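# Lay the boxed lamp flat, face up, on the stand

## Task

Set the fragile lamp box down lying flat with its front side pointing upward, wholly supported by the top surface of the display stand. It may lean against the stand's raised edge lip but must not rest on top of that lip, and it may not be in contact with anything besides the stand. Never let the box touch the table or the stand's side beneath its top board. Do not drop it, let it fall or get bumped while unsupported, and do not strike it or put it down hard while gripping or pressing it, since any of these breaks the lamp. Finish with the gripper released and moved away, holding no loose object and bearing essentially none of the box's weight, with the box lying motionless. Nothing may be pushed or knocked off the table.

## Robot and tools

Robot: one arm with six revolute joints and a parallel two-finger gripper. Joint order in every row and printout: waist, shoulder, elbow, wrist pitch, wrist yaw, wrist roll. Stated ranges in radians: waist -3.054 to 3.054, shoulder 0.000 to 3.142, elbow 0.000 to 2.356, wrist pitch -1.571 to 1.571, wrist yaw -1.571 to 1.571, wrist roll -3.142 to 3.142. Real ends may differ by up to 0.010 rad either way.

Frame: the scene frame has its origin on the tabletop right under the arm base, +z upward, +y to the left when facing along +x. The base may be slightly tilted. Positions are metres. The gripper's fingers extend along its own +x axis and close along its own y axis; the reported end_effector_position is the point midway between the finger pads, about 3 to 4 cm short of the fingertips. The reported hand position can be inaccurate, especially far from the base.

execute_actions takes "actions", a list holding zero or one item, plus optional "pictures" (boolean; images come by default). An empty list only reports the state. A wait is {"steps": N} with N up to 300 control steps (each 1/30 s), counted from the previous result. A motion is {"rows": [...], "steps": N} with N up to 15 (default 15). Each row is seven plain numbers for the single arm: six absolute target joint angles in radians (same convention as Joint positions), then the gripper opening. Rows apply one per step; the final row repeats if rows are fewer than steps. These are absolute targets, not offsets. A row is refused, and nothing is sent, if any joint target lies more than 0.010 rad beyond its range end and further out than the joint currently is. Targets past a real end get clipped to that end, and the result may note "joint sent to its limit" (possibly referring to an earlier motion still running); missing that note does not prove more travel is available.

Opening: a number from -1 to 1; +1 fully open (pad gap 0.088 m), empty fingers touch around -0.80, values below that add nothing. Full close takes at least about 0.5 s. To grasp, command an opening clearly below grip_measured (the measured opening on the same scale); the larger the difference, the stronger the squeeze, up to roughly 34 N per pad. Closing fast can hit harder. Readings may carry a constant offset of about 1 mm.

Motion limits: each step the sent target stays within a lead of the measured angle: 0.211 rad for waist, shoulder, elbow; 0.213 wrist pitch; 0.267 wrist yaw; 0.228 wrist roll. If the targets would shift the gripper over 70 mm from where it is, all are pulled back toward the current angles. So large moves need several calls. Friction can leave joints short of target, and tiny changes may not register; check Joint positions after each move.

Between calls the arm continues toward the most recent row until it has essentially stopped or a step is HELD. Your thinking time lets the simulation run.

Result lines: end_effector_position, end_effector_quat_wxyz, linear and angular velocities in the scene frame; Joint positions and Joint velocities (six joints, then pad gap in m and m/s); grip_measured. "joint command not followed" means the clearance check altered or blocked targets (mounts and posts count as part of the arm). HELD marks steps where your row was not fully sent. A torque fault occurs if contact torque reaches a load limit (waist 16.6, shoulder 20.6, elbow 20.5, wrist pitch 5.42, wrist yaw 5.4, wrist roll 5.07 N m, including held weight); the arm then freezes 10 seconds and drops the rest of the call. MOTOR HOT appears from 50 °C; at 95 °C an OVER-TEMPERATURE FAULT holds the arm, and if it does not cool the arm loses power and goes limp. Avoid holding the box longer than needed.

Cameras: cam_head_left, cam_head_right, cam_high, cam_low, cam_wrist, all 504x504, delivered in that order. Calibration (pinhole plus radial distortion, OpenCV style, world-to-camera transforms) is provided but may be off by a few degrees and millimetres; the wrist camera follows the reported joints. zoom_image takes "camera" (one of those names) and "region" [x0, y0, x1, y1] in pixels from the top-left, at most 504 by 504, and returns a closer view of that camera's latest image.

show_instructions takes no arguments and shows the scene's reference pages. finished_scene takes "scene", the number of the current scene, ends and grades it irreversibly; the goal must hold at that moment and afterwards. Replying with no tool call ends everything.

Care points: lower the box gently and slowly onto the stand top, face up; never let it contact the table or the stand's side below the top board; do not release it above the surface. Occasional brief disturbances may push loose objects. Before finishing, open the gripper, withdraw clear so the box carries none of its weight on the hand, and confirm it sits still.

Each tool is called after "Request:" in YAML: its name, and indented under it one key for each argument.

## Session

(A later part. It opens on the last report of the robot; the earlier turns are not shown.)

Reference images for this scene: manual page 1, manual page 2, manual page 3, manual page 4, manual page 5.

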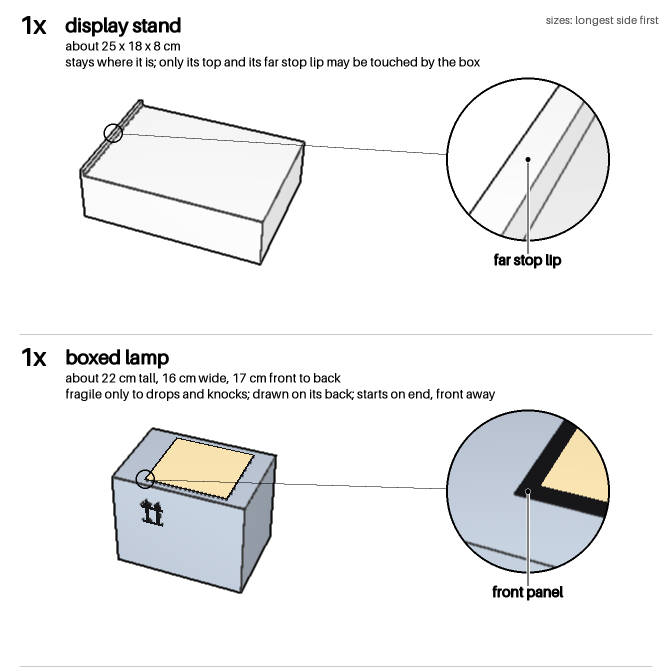

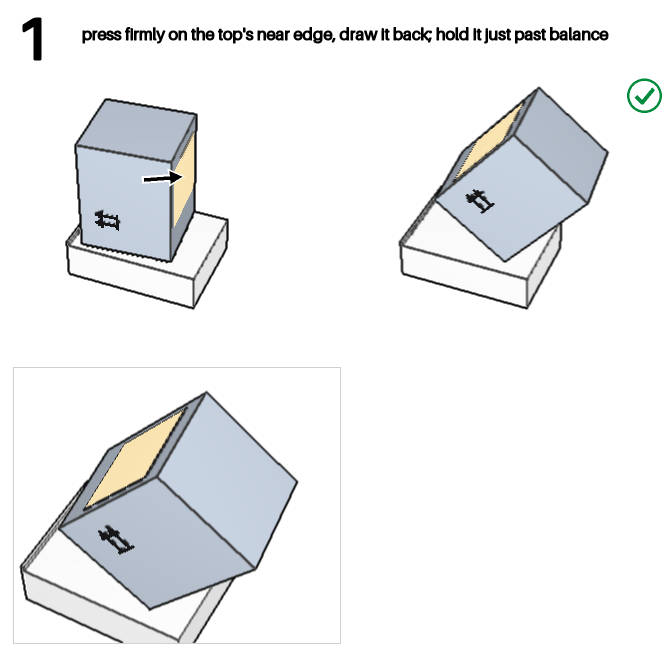

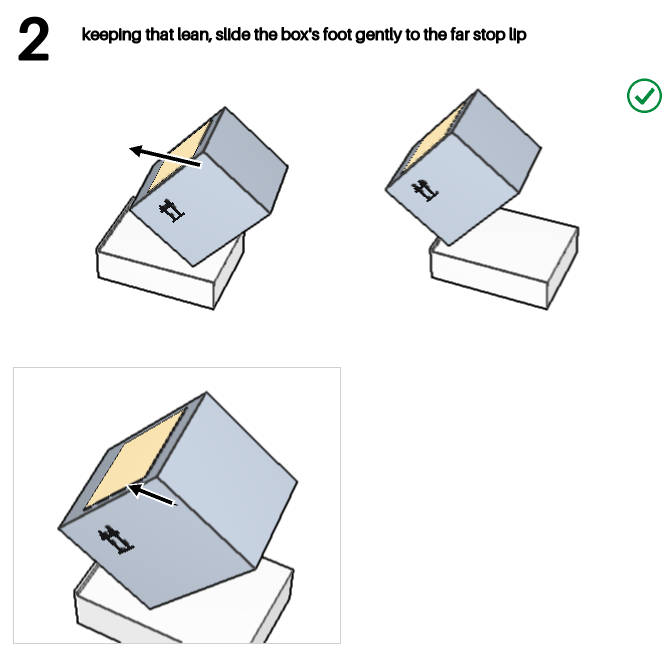

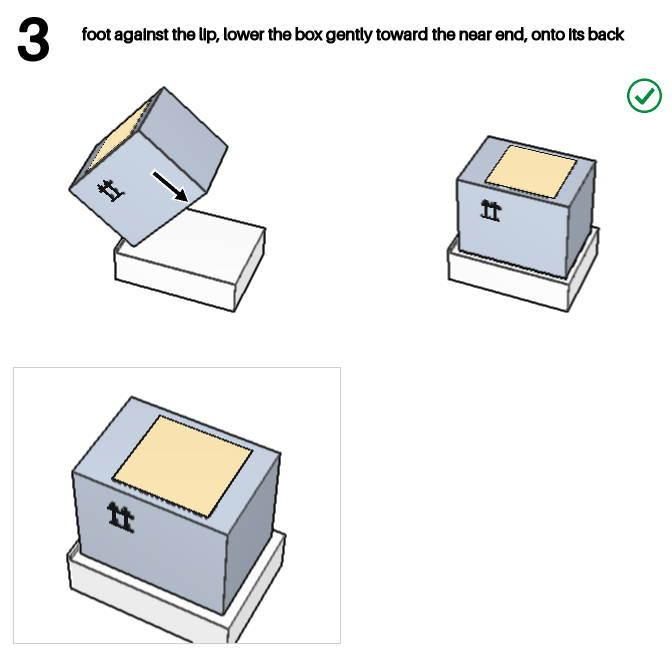

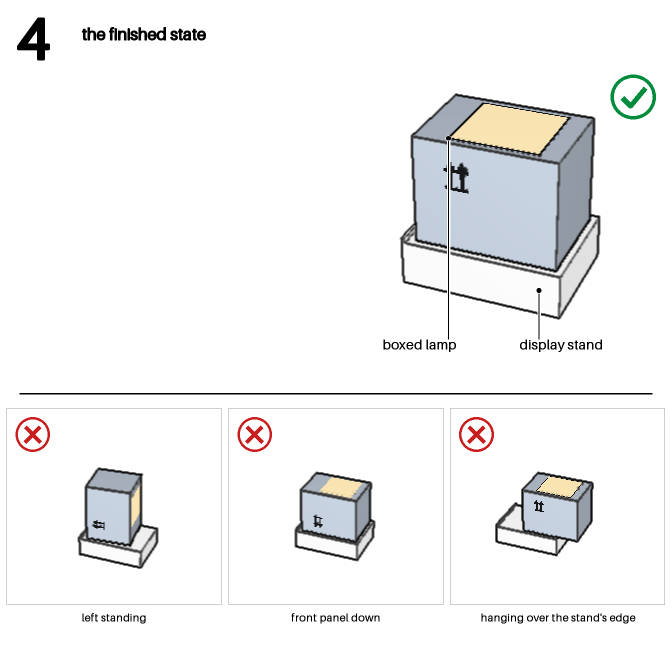

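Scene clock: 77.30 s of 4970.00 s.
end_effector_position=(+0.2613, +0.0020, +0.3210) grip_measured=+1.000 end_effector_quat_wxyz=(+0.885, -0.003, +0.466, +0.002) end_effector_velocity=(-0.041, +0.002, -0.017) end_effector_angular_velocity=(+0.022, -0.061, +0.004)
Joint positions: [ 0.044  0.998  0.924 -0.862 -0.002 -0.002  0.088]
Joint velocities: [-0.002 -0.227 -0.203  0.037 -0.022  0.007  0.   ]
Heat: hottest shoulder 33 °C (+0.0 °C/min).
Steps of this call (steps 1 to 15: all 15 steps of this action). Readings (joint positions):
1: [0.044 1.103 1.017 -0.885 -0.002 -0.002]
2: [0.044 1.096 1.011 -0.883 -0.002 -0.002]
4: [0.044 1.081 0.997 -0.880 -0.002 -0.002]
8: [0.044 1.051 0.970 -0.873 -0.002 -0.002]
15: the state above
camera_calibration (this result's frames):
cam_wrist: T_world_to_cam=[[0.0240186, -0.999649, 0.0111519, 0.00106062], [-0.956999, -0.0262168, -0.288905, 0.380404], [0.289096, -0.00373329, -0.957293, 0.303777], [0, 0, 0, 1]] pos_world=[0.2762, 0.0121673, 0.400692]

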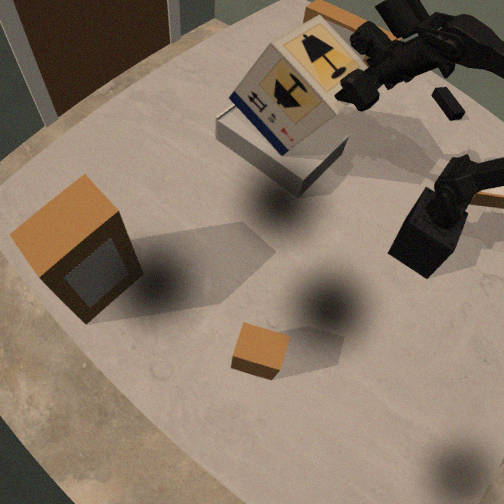

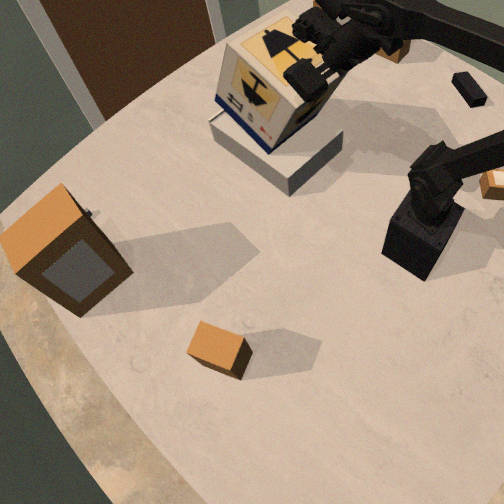

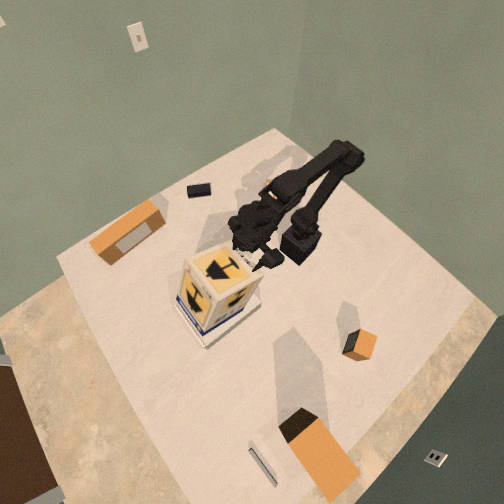

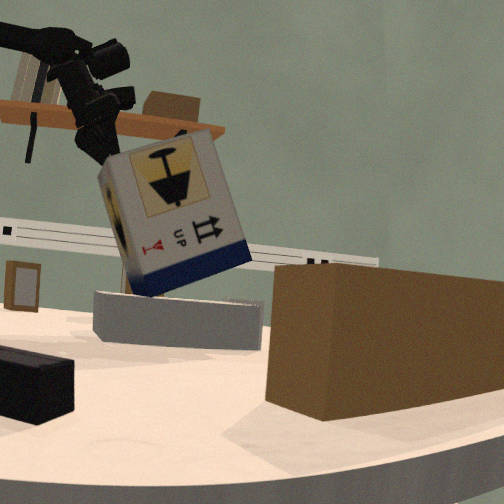

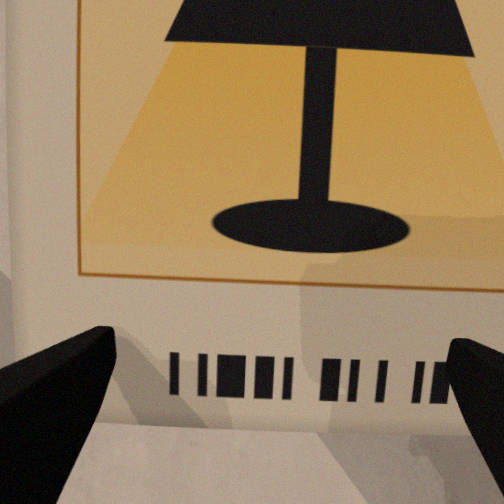

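Request:
execute_actions:
  actions:
    - {"rows": [[0.040,0.9833,0.8636,-0.8632,0,-0.003,1],[0.040,0.9767,0.8585,-0.8621,0,-0.003,1],[0.040,0.9683,0.8519,-0.8607,0,-0.003,1],[0.040,0.9599,0.8454,-0.8593,0,-0.003,1],[0.040,0.9515,0.8388,-0.8579,0,-0.003,1],[0.040,0.9431,0.8322,-0.8565,0,-0.003,1],[0.040,0.9347,0.8257,-0.8551,0,-0.003,1],[0.040,0.9263,0.8191,-0.8537,0,-0.003,1],[0.040,0.9179,0.8126,-0.8523,0,-0.003,1],[0.040,0.9095,0.806,-0.8509,0,-0.003,1],[0.040,0.9011,0.7994,-0.8495,0,-0.003,1],[0.040,0.8927,0.7929,-0.8481,0,-0.003,1],[0.040,0.8843,0.7863,-0.8467,0,-0.003,1],[0.040,0.8759,0.7798,-0.8453,0,-0.003,1],[0.040,0.8675,0.7732,-0.8439,0,-0.003,1]], "steps": 15}
  pictures: false

Request:
execute_actions:
  actions:
    - {"rows": [[0.040,0.8594,0.7672,-0.8431,0,-0.003,1],[0.040,0.8512,0.7612,-0.8424,0,-0.003,1],[0.040,0.8431,0.7553,-0.8416,0,-0.003,1],[0.040,0.8349,0.7493,-0.8409,0,-0.003,1],[0.040,0.8268,0.7433,-0.8401,0,-0.003,1],[0.040,0.8186,0.7373,-0.8394,0,-0.003,1],[0.040,0.8105,0.7313,-0.8386,0,-0.003,1],[0.040,0.8023,0.7254,-0.8379,0,-0.003,1],[0.040,0.7942,0.7194,-0.8371,0,-0.003,1],[0.040,0.786,0.7134,-0.8364,0,-0.003,1],[0.040,0.7779,0.7074,-0.8356,0,-0.003,1],[0.040,0.7697,0.7014,-0.8349,0,-0.003,1],[0.040,0.7616,0.6955,-0.8341,0,-0.003,1],[0.040,0.7534,0.6895,-0.8334,0,-0.003,1],[0.040,0.7453,0.6835,-0.8326,0,-0.003,1]], "steps": 15}
  pictures: false

Request:
execute_actions:
  actions:
    - {"steps": 8}

Scene clock: 79.27 s of 4970.00 s.
end_effector_position=(+0.2420, +0.0018, +0.3131) grip_measured=+1.000 end_effector_quat_wxyz=(+0.893, -0.003, +0.450, +0.002) end_effector_velocity=(-0.042, +0.002, -0.026) end_effector_angular_velocity=(+0.022, -0.046, +0.005)
Joint positions: [ 0.044  0.883  0.828 -0.844 -0.002 -0.002  0.088]
Joint velocities: [-0.002 -0.237 -0.212  0.022 -0.022  0.007  0.   ]
Heat: hottest shoulder 33 °C (+0.0 °C/min).
Steps of this call (steps 1 to 30: the robot went on to your last target; steps 31 to 44: nothing new was sent; steps 45 to 59: all 15 steps of this action). Readings (joint positions):
45: [0.044 0.974 0.903 -0.857 -0.002 -0.002]
46: [0.044 0.972 0.902 -0.856 -0.002 -0.002]
48: [0.044 0.965 0.895 -0.855 -0.002 -0.002]
52: [0.044 0.938 0.874 -0.852 -0.002 -0.002]
59: the state above

Scene clock: 79.77 s of 4970.00 s.
end_effector_position=(+0.2215, +0.0014, +0.2961) grip_measured=+1.000 end_effector_quat_wxyz=(+0.895, -0.003, +0.445, +0.001) end_effector_velocity=(-0.033, +0.000, -0.022) end_effector_angular_velocity=(-0.007, -0.081, +0.020)
Joint positions: [ 0.043  0.773  0.72  -0.837 -0.    -0.002  0.088]
Joint velocities: [-0.002 -0.237 -0.193  0.037 -0.007 -0.022  0.   ]
Heat: hottest shoulder 33 °C (+0.0 °C/min).
Steps of this call (steps 1 to 15: all 15 steps of this action). Readings (joint positions):
1: [0.044 0.875 0.821 -0.843 -0.002 -0.002]
2: [0.044 0.868 0.813 -0.843 -0.002 -0.002]
4: [0.043 0.854 0.798 -0.842 -0.001 -0.002]
8: [0.043 0.827 0.766 -0.842 -0.000 -0.002]
15: the state above

Scene clock: 80.03 s of 4970.00 s.
end_effector_position=(+0.2181, +0.0014, +0.2939) grip_measured=+1.000 end_effector_quat_wxyz=(+0.897, -0.003, +0.442, +0.001) end_effector_velocity=(-0.002, +0.005, -0.001) end_effector_angular_velocity=(+0.025, -0.012, +0.026)
Joint positions: [ 0.043  0.75   0.702 -0.835 -0.    -0.002  0.088]
Joint velocities: [-0.002 -0.022 -0.017  0.007 -0.037 -0.007  0.   ]
Heat: hottest shoulder 33 °C (+0.0 °C/min).
Steps of this call (steps 1 to 8: the robot went on to your last target). Readings (joint positions):
1: [0.043 0.766 0.714 -0.837 -0.000 -0.002]
2: [0.043 0.761 0.710 -0.837 -0.000 -0.002]
4: [0.043 0.755 0.705 -0.836 -0.000 -0.002]
8: the state above
camera_calibration (this result's frames):
cam_wrist: T_world_to_cam=[[0.0226039, -0.999651, 0.0136798, 0.00139124], [-0.940359, -0.0259049, -0.339195, 0.342395], [0.339431, -0.00519685, -0.940617, 0.274459], [0, 0, 0, 1]] pos_world=[0.228784, 0.0116868, 0.37428]

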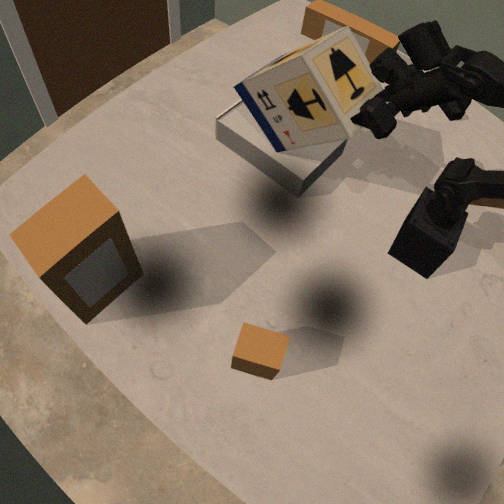

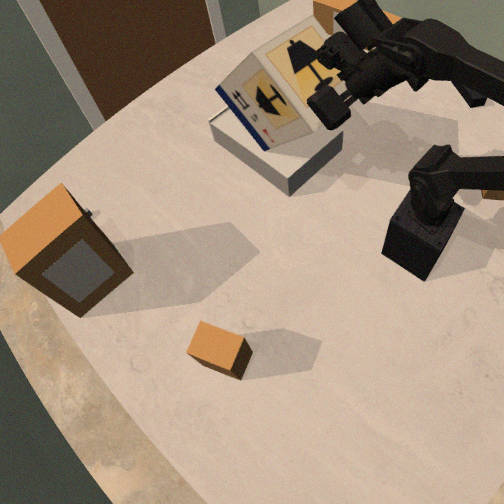

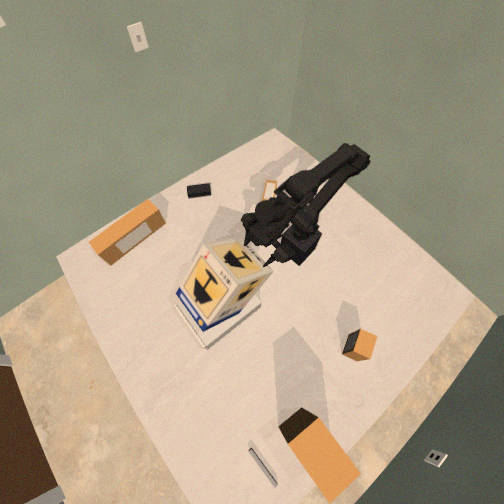

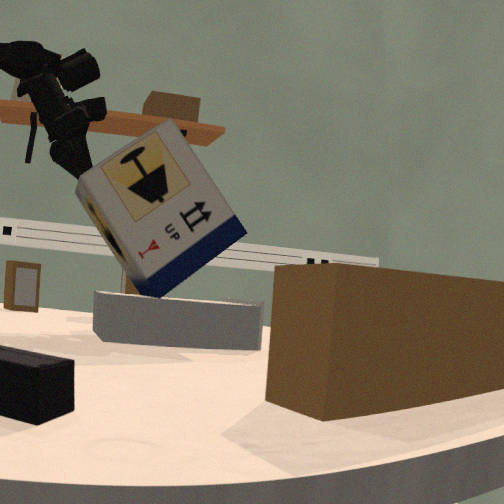

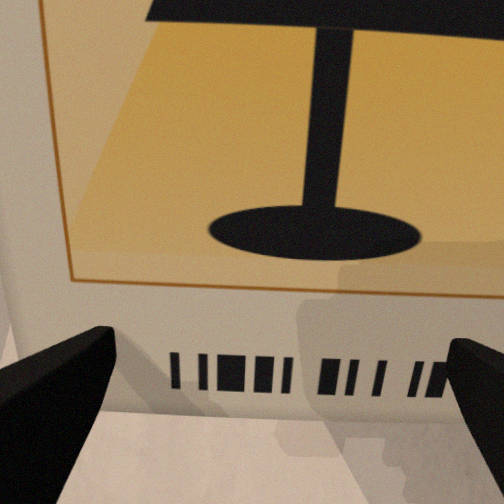

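Request:
execute_actions:
  actions:
    - {"rows": [[0.044,0.7534,0.6924,-0.832,0,-0.003,1],[0.046,0.7645,0.7017,-0.8292,0,-0.003,1],[0.047,0.7784,0.7108,-0.8244,0,-0.003,1],[0.0472,0.7887,0.714,-0.8172,0,-0.003,1],[0.0474,0.799,0.7171,-0.8101,0,-0.003,1],[0.0476,0.8095,0.7203,-0.8028,0,-0.003,1],[0.0478,0.82,0.7235,-0.7956,0,-0.003,1],[0.048,0.8304,0.7267,-0.7883,0,-0.003,1],[0.0482,0.8409,0.7299,-0.7811,0,-0.003,1],[0.0484,0.8513,0.7331,-0.7738,0,-0.003,1],[0.0486,0.8618,0.7363,-0.7665,0,-0.003,1],[0.0488,0.8723,0.7395,-0.7593,0,-0.003,1],[0.049,0.8827,0.7427,-0.752,0,-0.003,1],[0.0492,0.8932,0.7459,-0.7448,0,-0.003,1],[0.0495,0.9036,0.7492,-0.7375,0,-0.003,1]], "steps": 15}
  pictures: false

Request:
execute_actions:
  actions:
    - {"rows": [[0.0497,0.9126,0.753,-0.7324,0,-0.003,1],[0.0499,0.9216,0.7568,-0.7272,0,-0.003,1],[0.0501,0.9306,0.7606,-0.7221,0,-0.003,1],[0.0503,0.9396,0.7643,-0.7169,0,-0.003,1],[0.0505,0.9486,0.7681,-0.7118,0,-0.003,1],[0.0507,0.9576,0.7719,-0.7066,0,-0.003,1],[0.0509,0.9666,0.7757,-0.7015,0,-0.003,1],[0.0511,0.9757,0.7795,-0.6963,0,-0.003,1],[0.0513,0.9847,0.7833,-0.6912,0,-0.003,1],[0.0515,0.9937,0.7871,-0.686,0,-0.003,1],[0.0517,1.0027,0.7909,-0.6809,0,-0.003,1],[0.0519,1.0117,0.7946,-0.6757,0,-0.003,1],[0.0521,1.0207,0.7984,-0.6706,0,-0.003,1],[0.0523,1.0297,0.8022,-0.6654,0,-0.003,1],[0.0525,1.0387,0.806,-0.6603,0,-0.003,1]], "steps": 15}

Scene clock: 86.83 s of 4970.00 s.
end_effector_position=(+0.2408, +0.0018, +0.2913) grip_measured=+1.000 end_effector_quat_wxyz=(+0.894, -0.004, +0.447, +0.002) end_effector_velocity=(+0.066, +0.002, +0.001) end_effector_angular_velocity=(+0.002, -0.002, +0.013)
Joint positions: [ 0.045  0.862  0.73  -0.762 -0.    -0.002  0.088]
Joint velocities: [ 0.002  0.3    0.105  0.198 -0.007 -0.007  0.   ]
Heat: hottest shoulder 33 °C (+0.0 °C/min).
Steps of this call (steps 1 to 30: the robot went on to your last target; steps 31 to 90: nothing new was sent; then 3.30 s passed at rest; steps 91 to 105: all 15 steps of this action). Readings (joint positions):
91: [0.043 0.747 0.699 -0.835 -0.000 -0.002]
92: [0.043 0.748 0.699 -0.834 -0.000 -0.002]
94: [0.043 0.755 0.700 -0.829 -0.000 -0.002]
98: [0.043 0.791 0.707 -0.810 -0.000 -0.002]
105: the state above

Scene clock: 87.33 s of 4970.00 s.
end_effector_position=(+0.2711, +0.0027, +0.2908) grip_measured=+1.000 end_effector_quat_wxyz=(+0.894, -0.004, +0.448, +0.003) end_effector_velocity=(+0.057, -0.000, -0.006) end_effector_angular_velocity=(-0.002, +0.017, -0.008)
Joint positions: [ 0.048  1.     0.784 -0.68  -0.    -0.002  0.088]
Joint velocities: [0.002 0.266 0.11  0.139 0.007 0.007 0.   ]
Heat: hottest shoulder 33 °C (+0.0 °C/min).
Steps of this call (steps 1 to 15: all 15 steps of this action). Readings (joint positions):
1: [0.045 0.872 0.734 -0.755 -0.000 -0.002]
2: [0.045 0.882 0.737 -0.749 -0.000 -0.002]
4: [0.045 0.900 0.744 -0.738 -0.000 -0.002]
8: [0.046 0.937 0.758 -0.716 -0.000 -0.002]
15: the state above
camera_calibration (this result's frames):
cam_wrist: T_world_to_cam=[[0.0267601, -0.999553, 0.0133674, 0.000517077], [-0.944324, -0.0296637, -0.327676, 0.388921], [0.327926, -0.00385452, -0.944696, 0.257839], [0, 0, 0, 1]] pos_world=[0.282701, 0.0130475, 0.371013]

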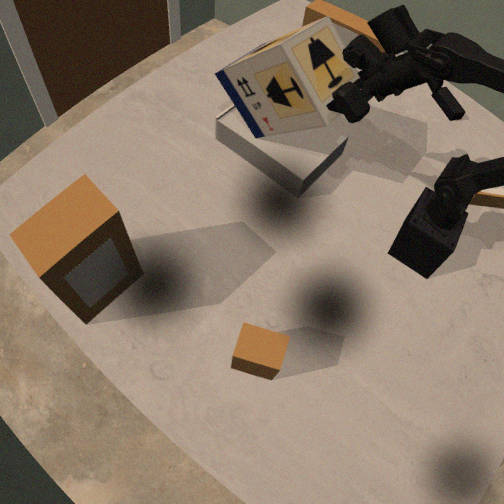

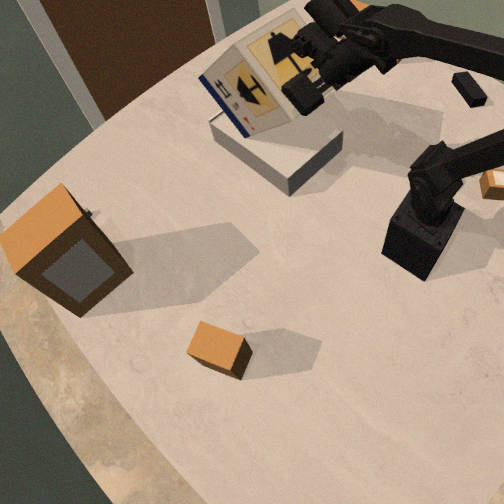

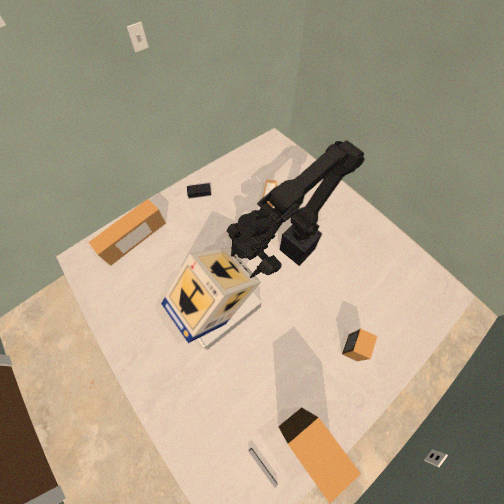

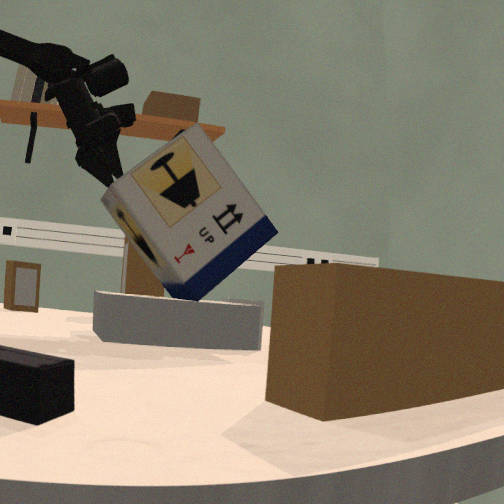

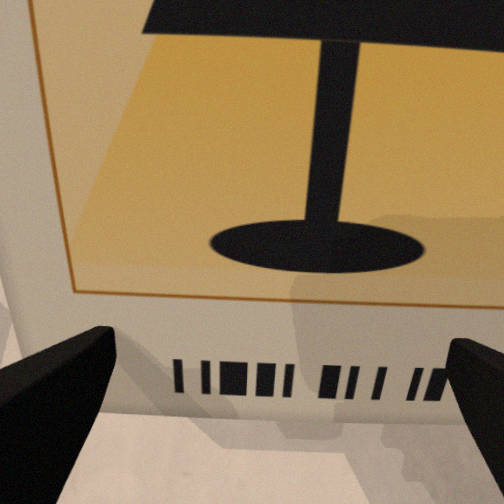

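Request:
execute_actions:
  actions:
    - {"rows": [[0.0527,1.0405,0.81,-0.658,0,-0.003,1],[0.0529,1.045,0.815,-0.655,0,-0.003,1],[0.0531,1.052,0.82,-0.6515,0,-0.003,1],[0.0533,1.0612,0.8255,-0.6475,0,-0.003,1],[0.0535,1.0704,0.831,-0.6435,0,-0.003,1],[0.0537,1.0796,0.8365,-0.6395,0,-0.003,1],[0.0539,1.0888,0.842,-0.6355,0,-0.003,1],[0.0541,1.098,0.8475,-0.6315,0,-0.003,1],[0.0543,1.1072,0.853,-0.6275,0,-0.003,1],[0.0545,1.1164,0.8584,-0.6234,0,-0.003,1],[0.0547,1.1256,0.8639,-0.6194,0,-0.003,1],[0.0549,1.1348,0.8694,-0.6154,0,-0.003,1],[0.0551,1.144,0.8749,-0.6114,0,-0.003,1],[0.0553,1.1532,0.8804,-0.6074,0,-0.003,1],[0.0555,1.1624,0.8859,-0.6034,0,-0.003,1]], "steps": 15}
  pictures: false

Request:
execute_actions:
  actions:
    - {"rows": [[0.0557,1.1706,0.8915,-0.6008,0,-0.003,1],[0.0559,1.1789,0.8971,-0.5982,0,-0.003,1],[0.0561,1.1871,0.9028,-0.5956,0,-0.003,1],[0.0563,1.1953,0.9084,-0.593,0,-0.003,1],[0.0565,1.2036,0.914,-0.5904,0,-0.003,1],[0.0567,1.2118,0.9196,-0.5878,0,-0.003,1],[0.0569,1.22,0.9252,-0.5852,0,-0.003,1],[0.0571,1.2283,0.9309,-0.5825,0,-0.003,1],[0.0573,1.2365,0.9365,-0.5799,0,-0.003,1],[0.0575,1.2447,0.9421,-0.5773,0,-0.003,1],[0.0577,1.253,0.9477,-0.5747,0,-0.003,1],[0.0579,1.2612,0.9533,-0.5721,0,-0.003,1],[0.0581,1.2694,0.959,-0.5695,0,-0.003,1],[0.0583,1.2777,0.9646,-0.5669,0,-0.003,1],[0.0585,1.2859,0.9702,-0.5643,0,-0.003,1]], "steps": 15}
  pictures: false

Request:
execute_actions:
  actions:
    - {"steps": 9}

Scene clock: 91.03 s of 4970.00 s.
end_effector_position=(+0.3020, +0.0038, +0.2963) grip_measured=+1.000 end_effector_quat_wxyz=(+0.898, -0.005, +0.440, +0.004) end_effector_velocity=(+0.061, +0.002, -0.000) end_effector_angular_velocity=(+0.001, +0.012, +0.013)
Joint positions: [ 0.05   1.121  0.86  -0.618 -0.    -0.002  0.088]
Joint velocities: [ 0.002  0.266  0.159  0.095 -0.007 -0.007  0.   ]
Heat: hottest shoulder 33 °C (+0.0 °C/min).
Steps of this call (steps 1 to 30: the robot went on to your last target; steps 31 to 90: nothing new was sent; then 0.20 s passed at rest; steps 91 to 105: all 15 steps of this action). Readings (joint positions):
91: [0.048 1.029 0.797 -0.663 -0.000 -0.002]
92: [0.048 1.030 0.798 -0.663 -0.000 -0.002]
94: [0.049 1.036 0.803 -0.659 -0.000 -0.002]
98: [0.049 1.061 0.823 -0.645 -0.000 -0.002]
105: the state above

Scene clock: 91.53 s of 4970.00 s.
end_effector_position=(+0.3325, +0.0052, +0.2977) grip_measured=+1.000 end_effector_quat_wxyz=(+0.898, -0.006, +0.439, +0.006) end_effector_velocity=(+0.058, +0.000, -0.001) end_effector_angular_velocity=(-0.019, +0.007, +0.015)
Joint positions: [ 0.054  1.246  0.944 -0.574  0.    -0.002  0.088]
Joint velocities: [ 0.002  0.242  0.168  0.066  0.007 -0.022  0.   ]
Heat: hottest shoulder 33 °C (+0.0 °C/min).
Steps of this call (steps 1 to 15: all 15 steps of this action). Readings (joint positions):
1: [0.051 1.130 0.866 -0.614 -0.000 -0.002]
2: [0.051 1.139 0.871 -0.611 -0.000 -0.002]
4: [0.052 1.156 0.882 -0.605 -0.000 -0.002]
8: [0.052 1.189 0.904 -0.593 -0.000 -0.002]
15: the state above

Scene clock: 91.83 s of 4970.00 s.
end_effector_position=(+0.3382, +0.0054, +0.2969) grip_measured=+1.000 end_effector_quat_wxyz=(+0.898, -0.006, +0.440, +0.006) end_effector_velocity=(+0.002, +0.002, -0.000) end_effector_angular_velocity=(+0.010, +0.007, +0.001)
Joint positions: [ 0.054  1.27   0.959 -0.567  0.    -0.002  0.088]
Joint velocities: [ 0.002  0.012  0.012 -0.007 -0.007  0.007  0.   ]
Heat: hottest shoulder 33 °C (+0.0 °C/min).
Steps of this call (steps 1 to 9: the robot went on to your last target). Readings (joint positions):
1: [0.054 1.253 0.948 -0.571 0.000 -0.002]
2: [0.054 1.258 0.952 -0.570 0.000 -0.002]
4: [0.054 1.265 0.956 -0.569 0.000 -0.002]
8: [0.054 1.270 0.959 -0.568 0.000 -0.002]
9: the state above
camera_calibration (this result's frames):
cam_wrist: T_world_to_cam=[[0.032839, -0.999366, 0.0137781, -0.000893806], [-0.938363, -0.0355746, -0.343817, 0.457183], [0.344089, -0.00163823, -0.938936, 0.234463], [0, 0, 0, 1]] pos_world=[0.348357, 0.015755, 0.377345]

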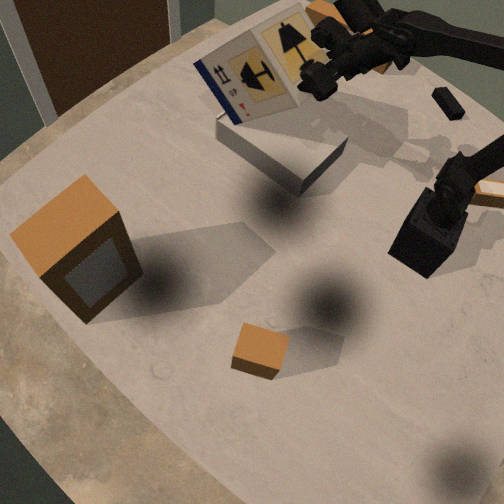

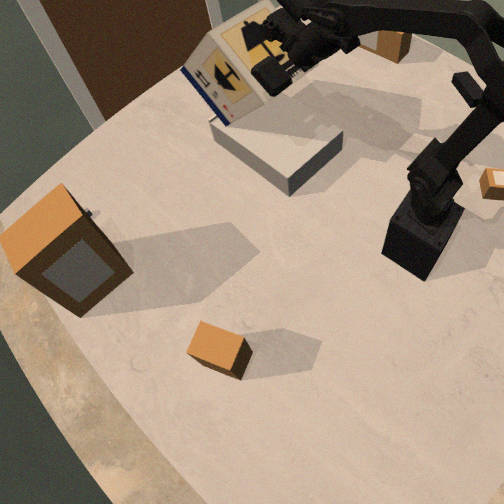

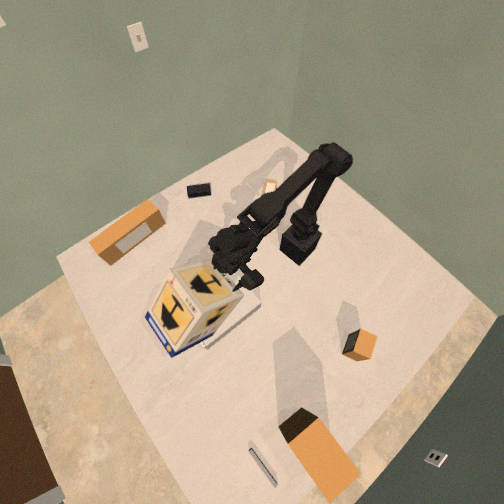

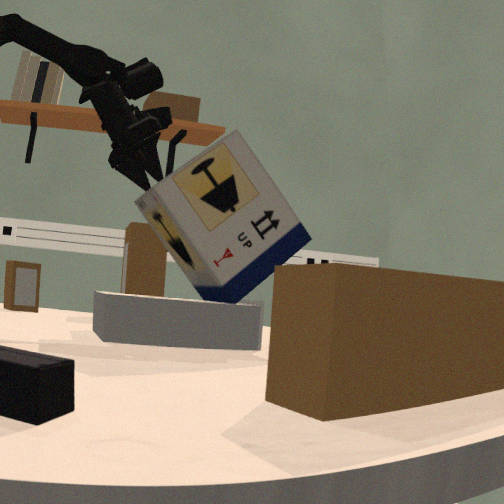

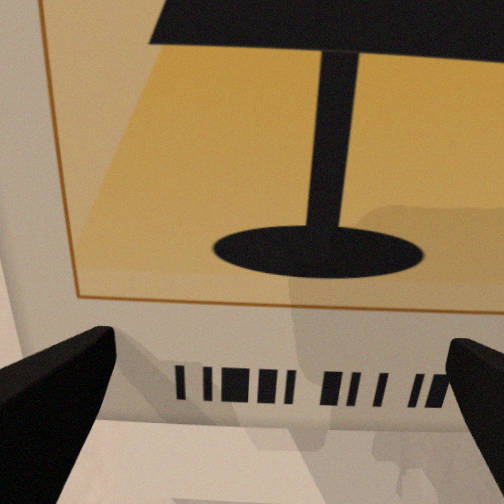

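Request:
zoom_image:
  camera: "cam_low"
  region: [120, 120, 330, 330]

Request:
zoom_image:
  camera: "cam_head_right"
  region: [190, 80, 360, 210]

Region (120, 120, 330, 330) of cam_low's 504x504 image, scaled by 2.400, with more detail than that image has.

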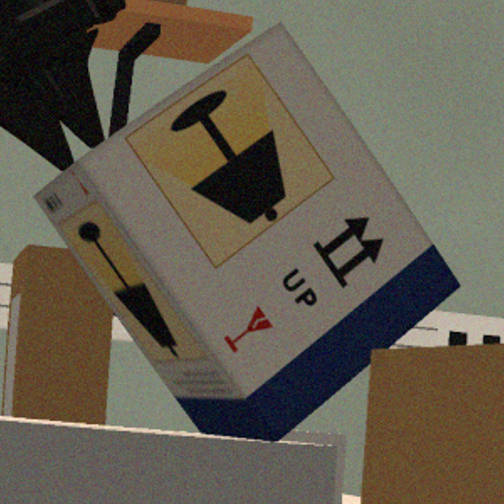

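Region (190, 80, 360, 210) of cam_head_right's 504x504 image, scaled by 2.965, with more detail than that image has; it fills the top 385 rows of this view, and the rest is white.

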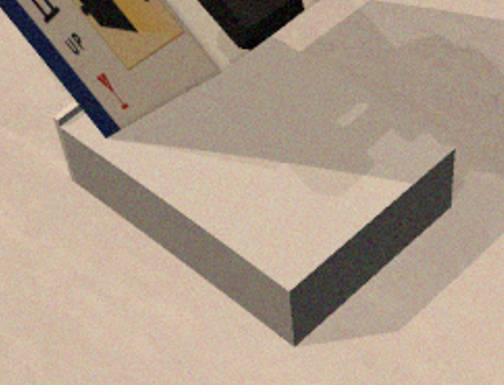

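Request:
zoom_image:
  camera: "cam_head_left"
  region: [200, 90, 360, 210]

Request:
zoom_image:
  camera: "cam_high"
  region: [140, 260, 280, 380]

Region (200, 90, 360, 210) of cam_head_left's 504x504 image, scaled by 3.150, with more detail than that image has; it fills the top 378 rows of this view, and the rest is white.

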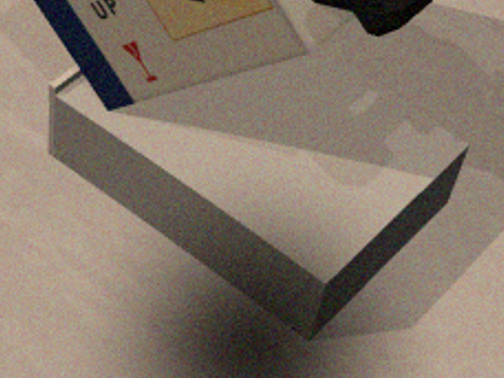

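Region (140, 260, 280, 380) of cam_high's 504x504 image, scaled by 3.600, with more detail than that image has; it fills the top 432 rows of this view, and the rest is white.

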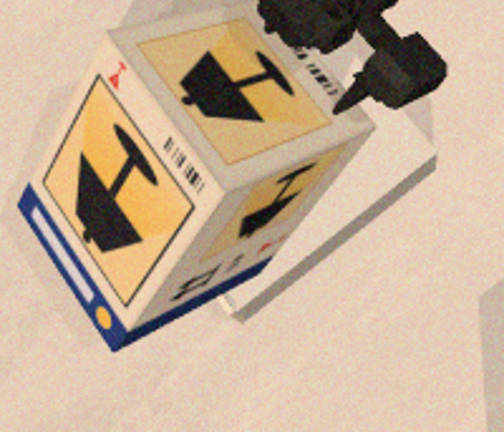

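Request:
zoom_image:
  camera: "cam_wrist"
  region: [40, 400, 504, 504]

Request:
zoom_image:
  camera: "cam_head_right"
  region: [200, 105, 260, 150]

Region (40, 400, 504, 504) of cam_wrist's 504x504 image, scaled by 1.086, with more detail than that image has; it fills the top 113 rows of this view, and the rest is white.

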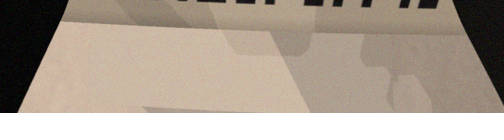

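Region (200, 105, 260, 150) of cam_head_right's 504x504 image, scaled by 8.400, with more detail than that image has; it fills the top 378 rows of this view, and the rest is white.

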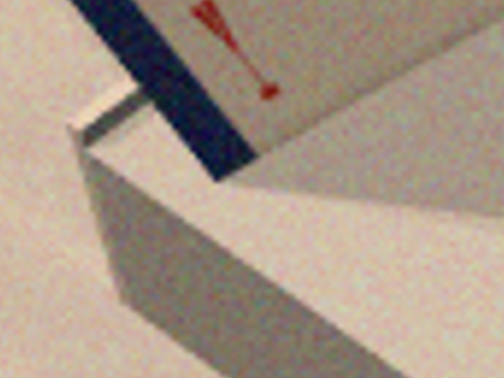

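Request:
execute_actions:
  actions:
    - {"rows": [[0.0588,1.2875,0.9715,-0.564,0,-0.003,1],[0.0591,1.2907,0.9741,-0.5633,0,-0.003,1],[0.0594,1.2955,0.9779,-0.5622,0,-0.003,1],[0.0598,1.3018,0.983,-0.5608,0,-0.003,1],[0.0602,1.3082,0.9882,-0.5594,0,-0.003,1],[0.0606,1.3146,0.9933,-0.558,0,-0.003,1],[0.061,1.321,0.9984,-0.5566,0,-0.003,1],[0.0614,1.3273,1.0036,-0.5553,0,-0.003,1],[0.0618,1.3337,1.0087,-0.5539,0,-0.003,1],[0.0622,1.3401,1.0139,-0.5525,0,-0.003,1],[0.0626,1.3465,1.019,-0.5511,0,-0.003,1],[0.063,1.3528,1.0241,-0.5497,0,-0.003,1],[0.0633,1.3576,1.028,-0.5486,0,-0.003,1],[0.0636,1.3616,1.0312,-0.5478,0,-0.003,1],[0.0639,1.3656,1.0344,-0.5469,0,-0.003,1]], "steps": 15}
  pictures: false

Request:
execute_actions:
  actions:
    - {"rows": [[0.064,1.3669,1.0355,-0.5467,0,-0.003,1],[0.0641,1.3682,1.0365,-0.5464,0,-0.003,1],[0.0641,1.3695,1.0376,-0.5462,0,-0.003,1],[0.0642,1.3709,1.0387,-0.5459,0,-0.003,1],[0.0643,1.3722,1.0398,-0.5457,0,-0.003,1],[0.0643,1.3735,1.0408,-0.5455,0,-0.003,1],[0.0644,1.3748,1.0419,-0.5452,0,-0.003,1],[0.0645,1.3761,1.043,-0.545,0,-0.003,1],[0.0646,1.3774,1.0441,-0.5447,0,-0.003,1],[0.0646,1.3787,1.0451,-0.5445,0,-0.003,1],[0.0647,1.38,1.0462,-0.5443,0,-0.003,1],[0.0648,1.3814,1.0473,-0.544,0,-0.003,1],[0.0649,1.3827,1.0484,-0.5438,0,-0.003,1],[0.0649,1.384,1.0494,-0.5435,0,-0.003,1],[0.065,1.3853,1.0505,-0.5433,0,-0.003,1]], "steps": 15}

Request:
zoom_image:
  camera: "cam_low"
  region: [200, 270, 290, 320]

Request:
zoom_image:
  camera: "cam_head_right"
  region: [200, 105, 260, 150]

Scene clock: 99.33 s of 4970.00 s.
end_effector_position=(+0.3553, +0.0071, +0.2985) grip_measured=+1.000 end_effector_quat_wxyz=(+0.899, -0.006, +0.438, +0.008) end_effector_velocity=(+0.036, +0.004, -0.000) end_effector_angular_velocity=(+0.001, +0.007, +0.018)
Joint positions: [ 0.058  1.336  1.013 -0.552  0.    -0.001  0.088]
Joint velocities: [ 0.007  0.149  0.12   0.022 -0.007 -0.007  0.   ]
Heat: hottest shoulder 33 °C (+0.0 °C/min).
Steps of this call (steps 1 to 30: the robot went on to your last target; steps 31 to 90: nothing new was sent; then 4.00 s passed at rest; steps 91 to 105: all 15 steps of this action). Readings (joint positions):
91: [0.055 1.272 0.962 -0.566 0.000 -0.002]
92: [0.055 1.273 0.962 -0.566 0.000 -0.002]
94: [0.055 1.277 0.966 -0.566 0.000 -0.002]
98: [0.055 1.295 0.981 -0.561 0.000 -0.002]
105: the state above

Scene clock: 99.83 s of 4970.00 s.
end_effector_position=(+0.3630, +0.0077, +0.2991) grip_measured=+1.000 end_effector_quat_wxyz=(+0.899, -0.007, +0.438, +0.008) end_effector_velocity=(+0.012, -0.006, +0.003) end_effector_angular_velocity=(-0.031, -0.018, -0.004)
Joint positions: [ 0.06   1.365  1.038 -0.546  0.001 -0.001  0.088]
Joint velocities: [-0.007  0.037  0.032  0.022  0.022 -0.022  0.   ]
Heat: hottest shoulder 33 °C (+0.0 °C/min).
Steps of this call (steps 1 to 15: all 15 steps of this action). Readings (joint positions):
1: [0.058 1.340 1.017 -0.551 0.001 -0.001]
2: [0.059 1.344 1.019 -0.550 0.001 -0.001]
4: [0.059 1.349 1.023 -0.550 0.001 -0.001]
8: [0.059 1.355 1.030 -0.548 0.001 -0.001]
15: the state above
camera_calibration (this result's frames):
cam_wrist: T_world_to_cam=[[0.0379646, -0.999184, 0.0137521, -0.00124425], [-0.936323, -0.040377, -0.348811, 0.482105], [0.349082, 0.000366054, -0.937092, 0.225653], [0, 0, 0, 1]] pos_world=[0.372682, 0.0181401, 0.379638]

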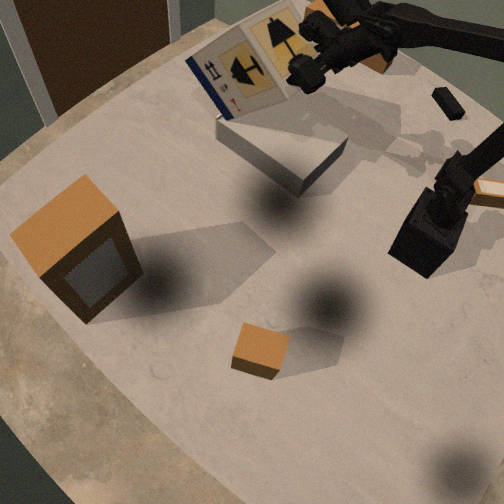

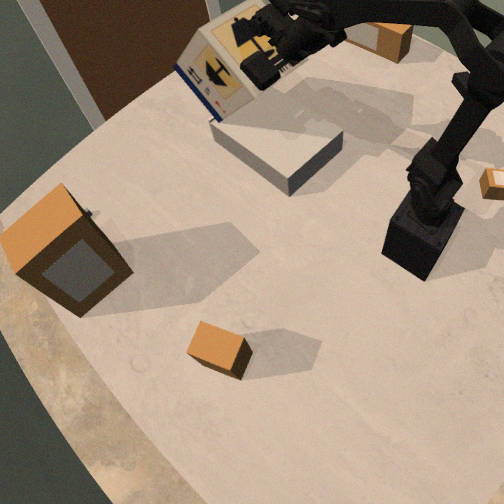

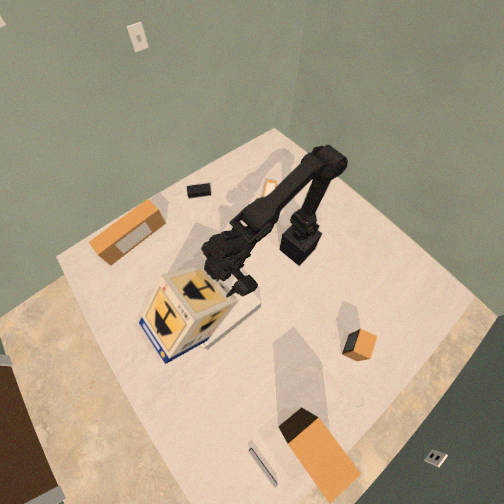

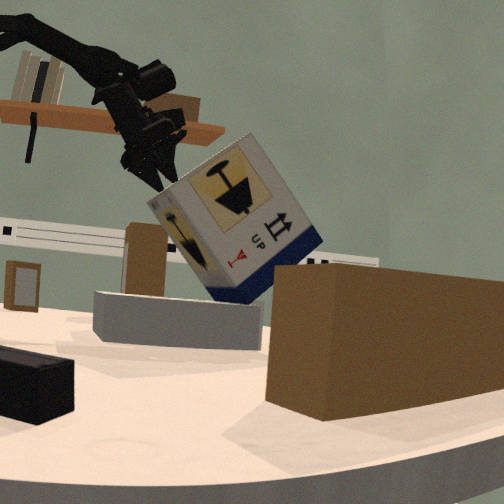

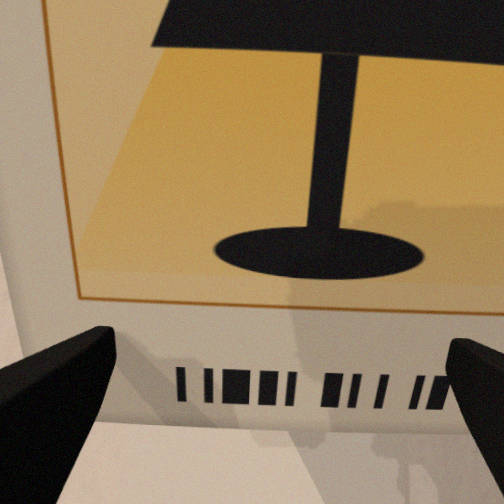

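Region (200, 270, 290, 320) of cam_low's 504x504 image, scaled by 5.600, with more detail than that image has.

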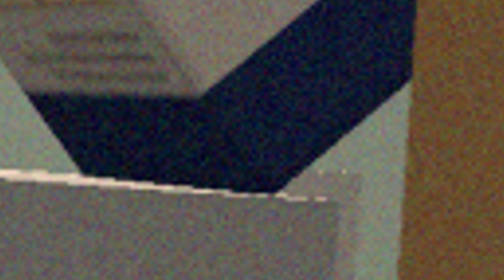

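Region (200, 105, 260, 150) of cam_head_right's 504x504 image, scaled by 8.400, with more detail than that image has; it fills the top 378 rows of this view, and the rest is white.

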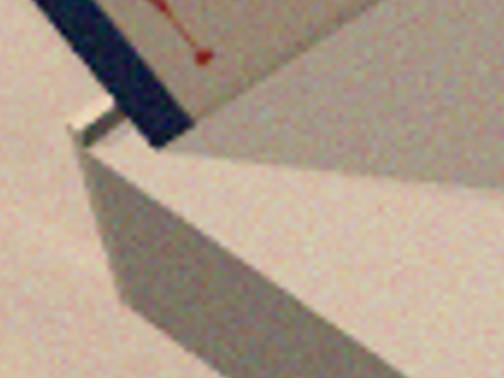

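Request:
zoom_image:
  camera: "cam_low"
  region: [130, 120, 340, 330]

Region (130, 120, 340, 330) of cam_low's 504x504 image, scaled by 2.400, with more detail than that image has.

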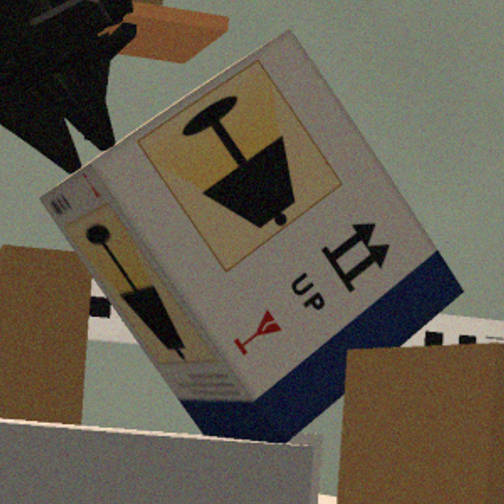

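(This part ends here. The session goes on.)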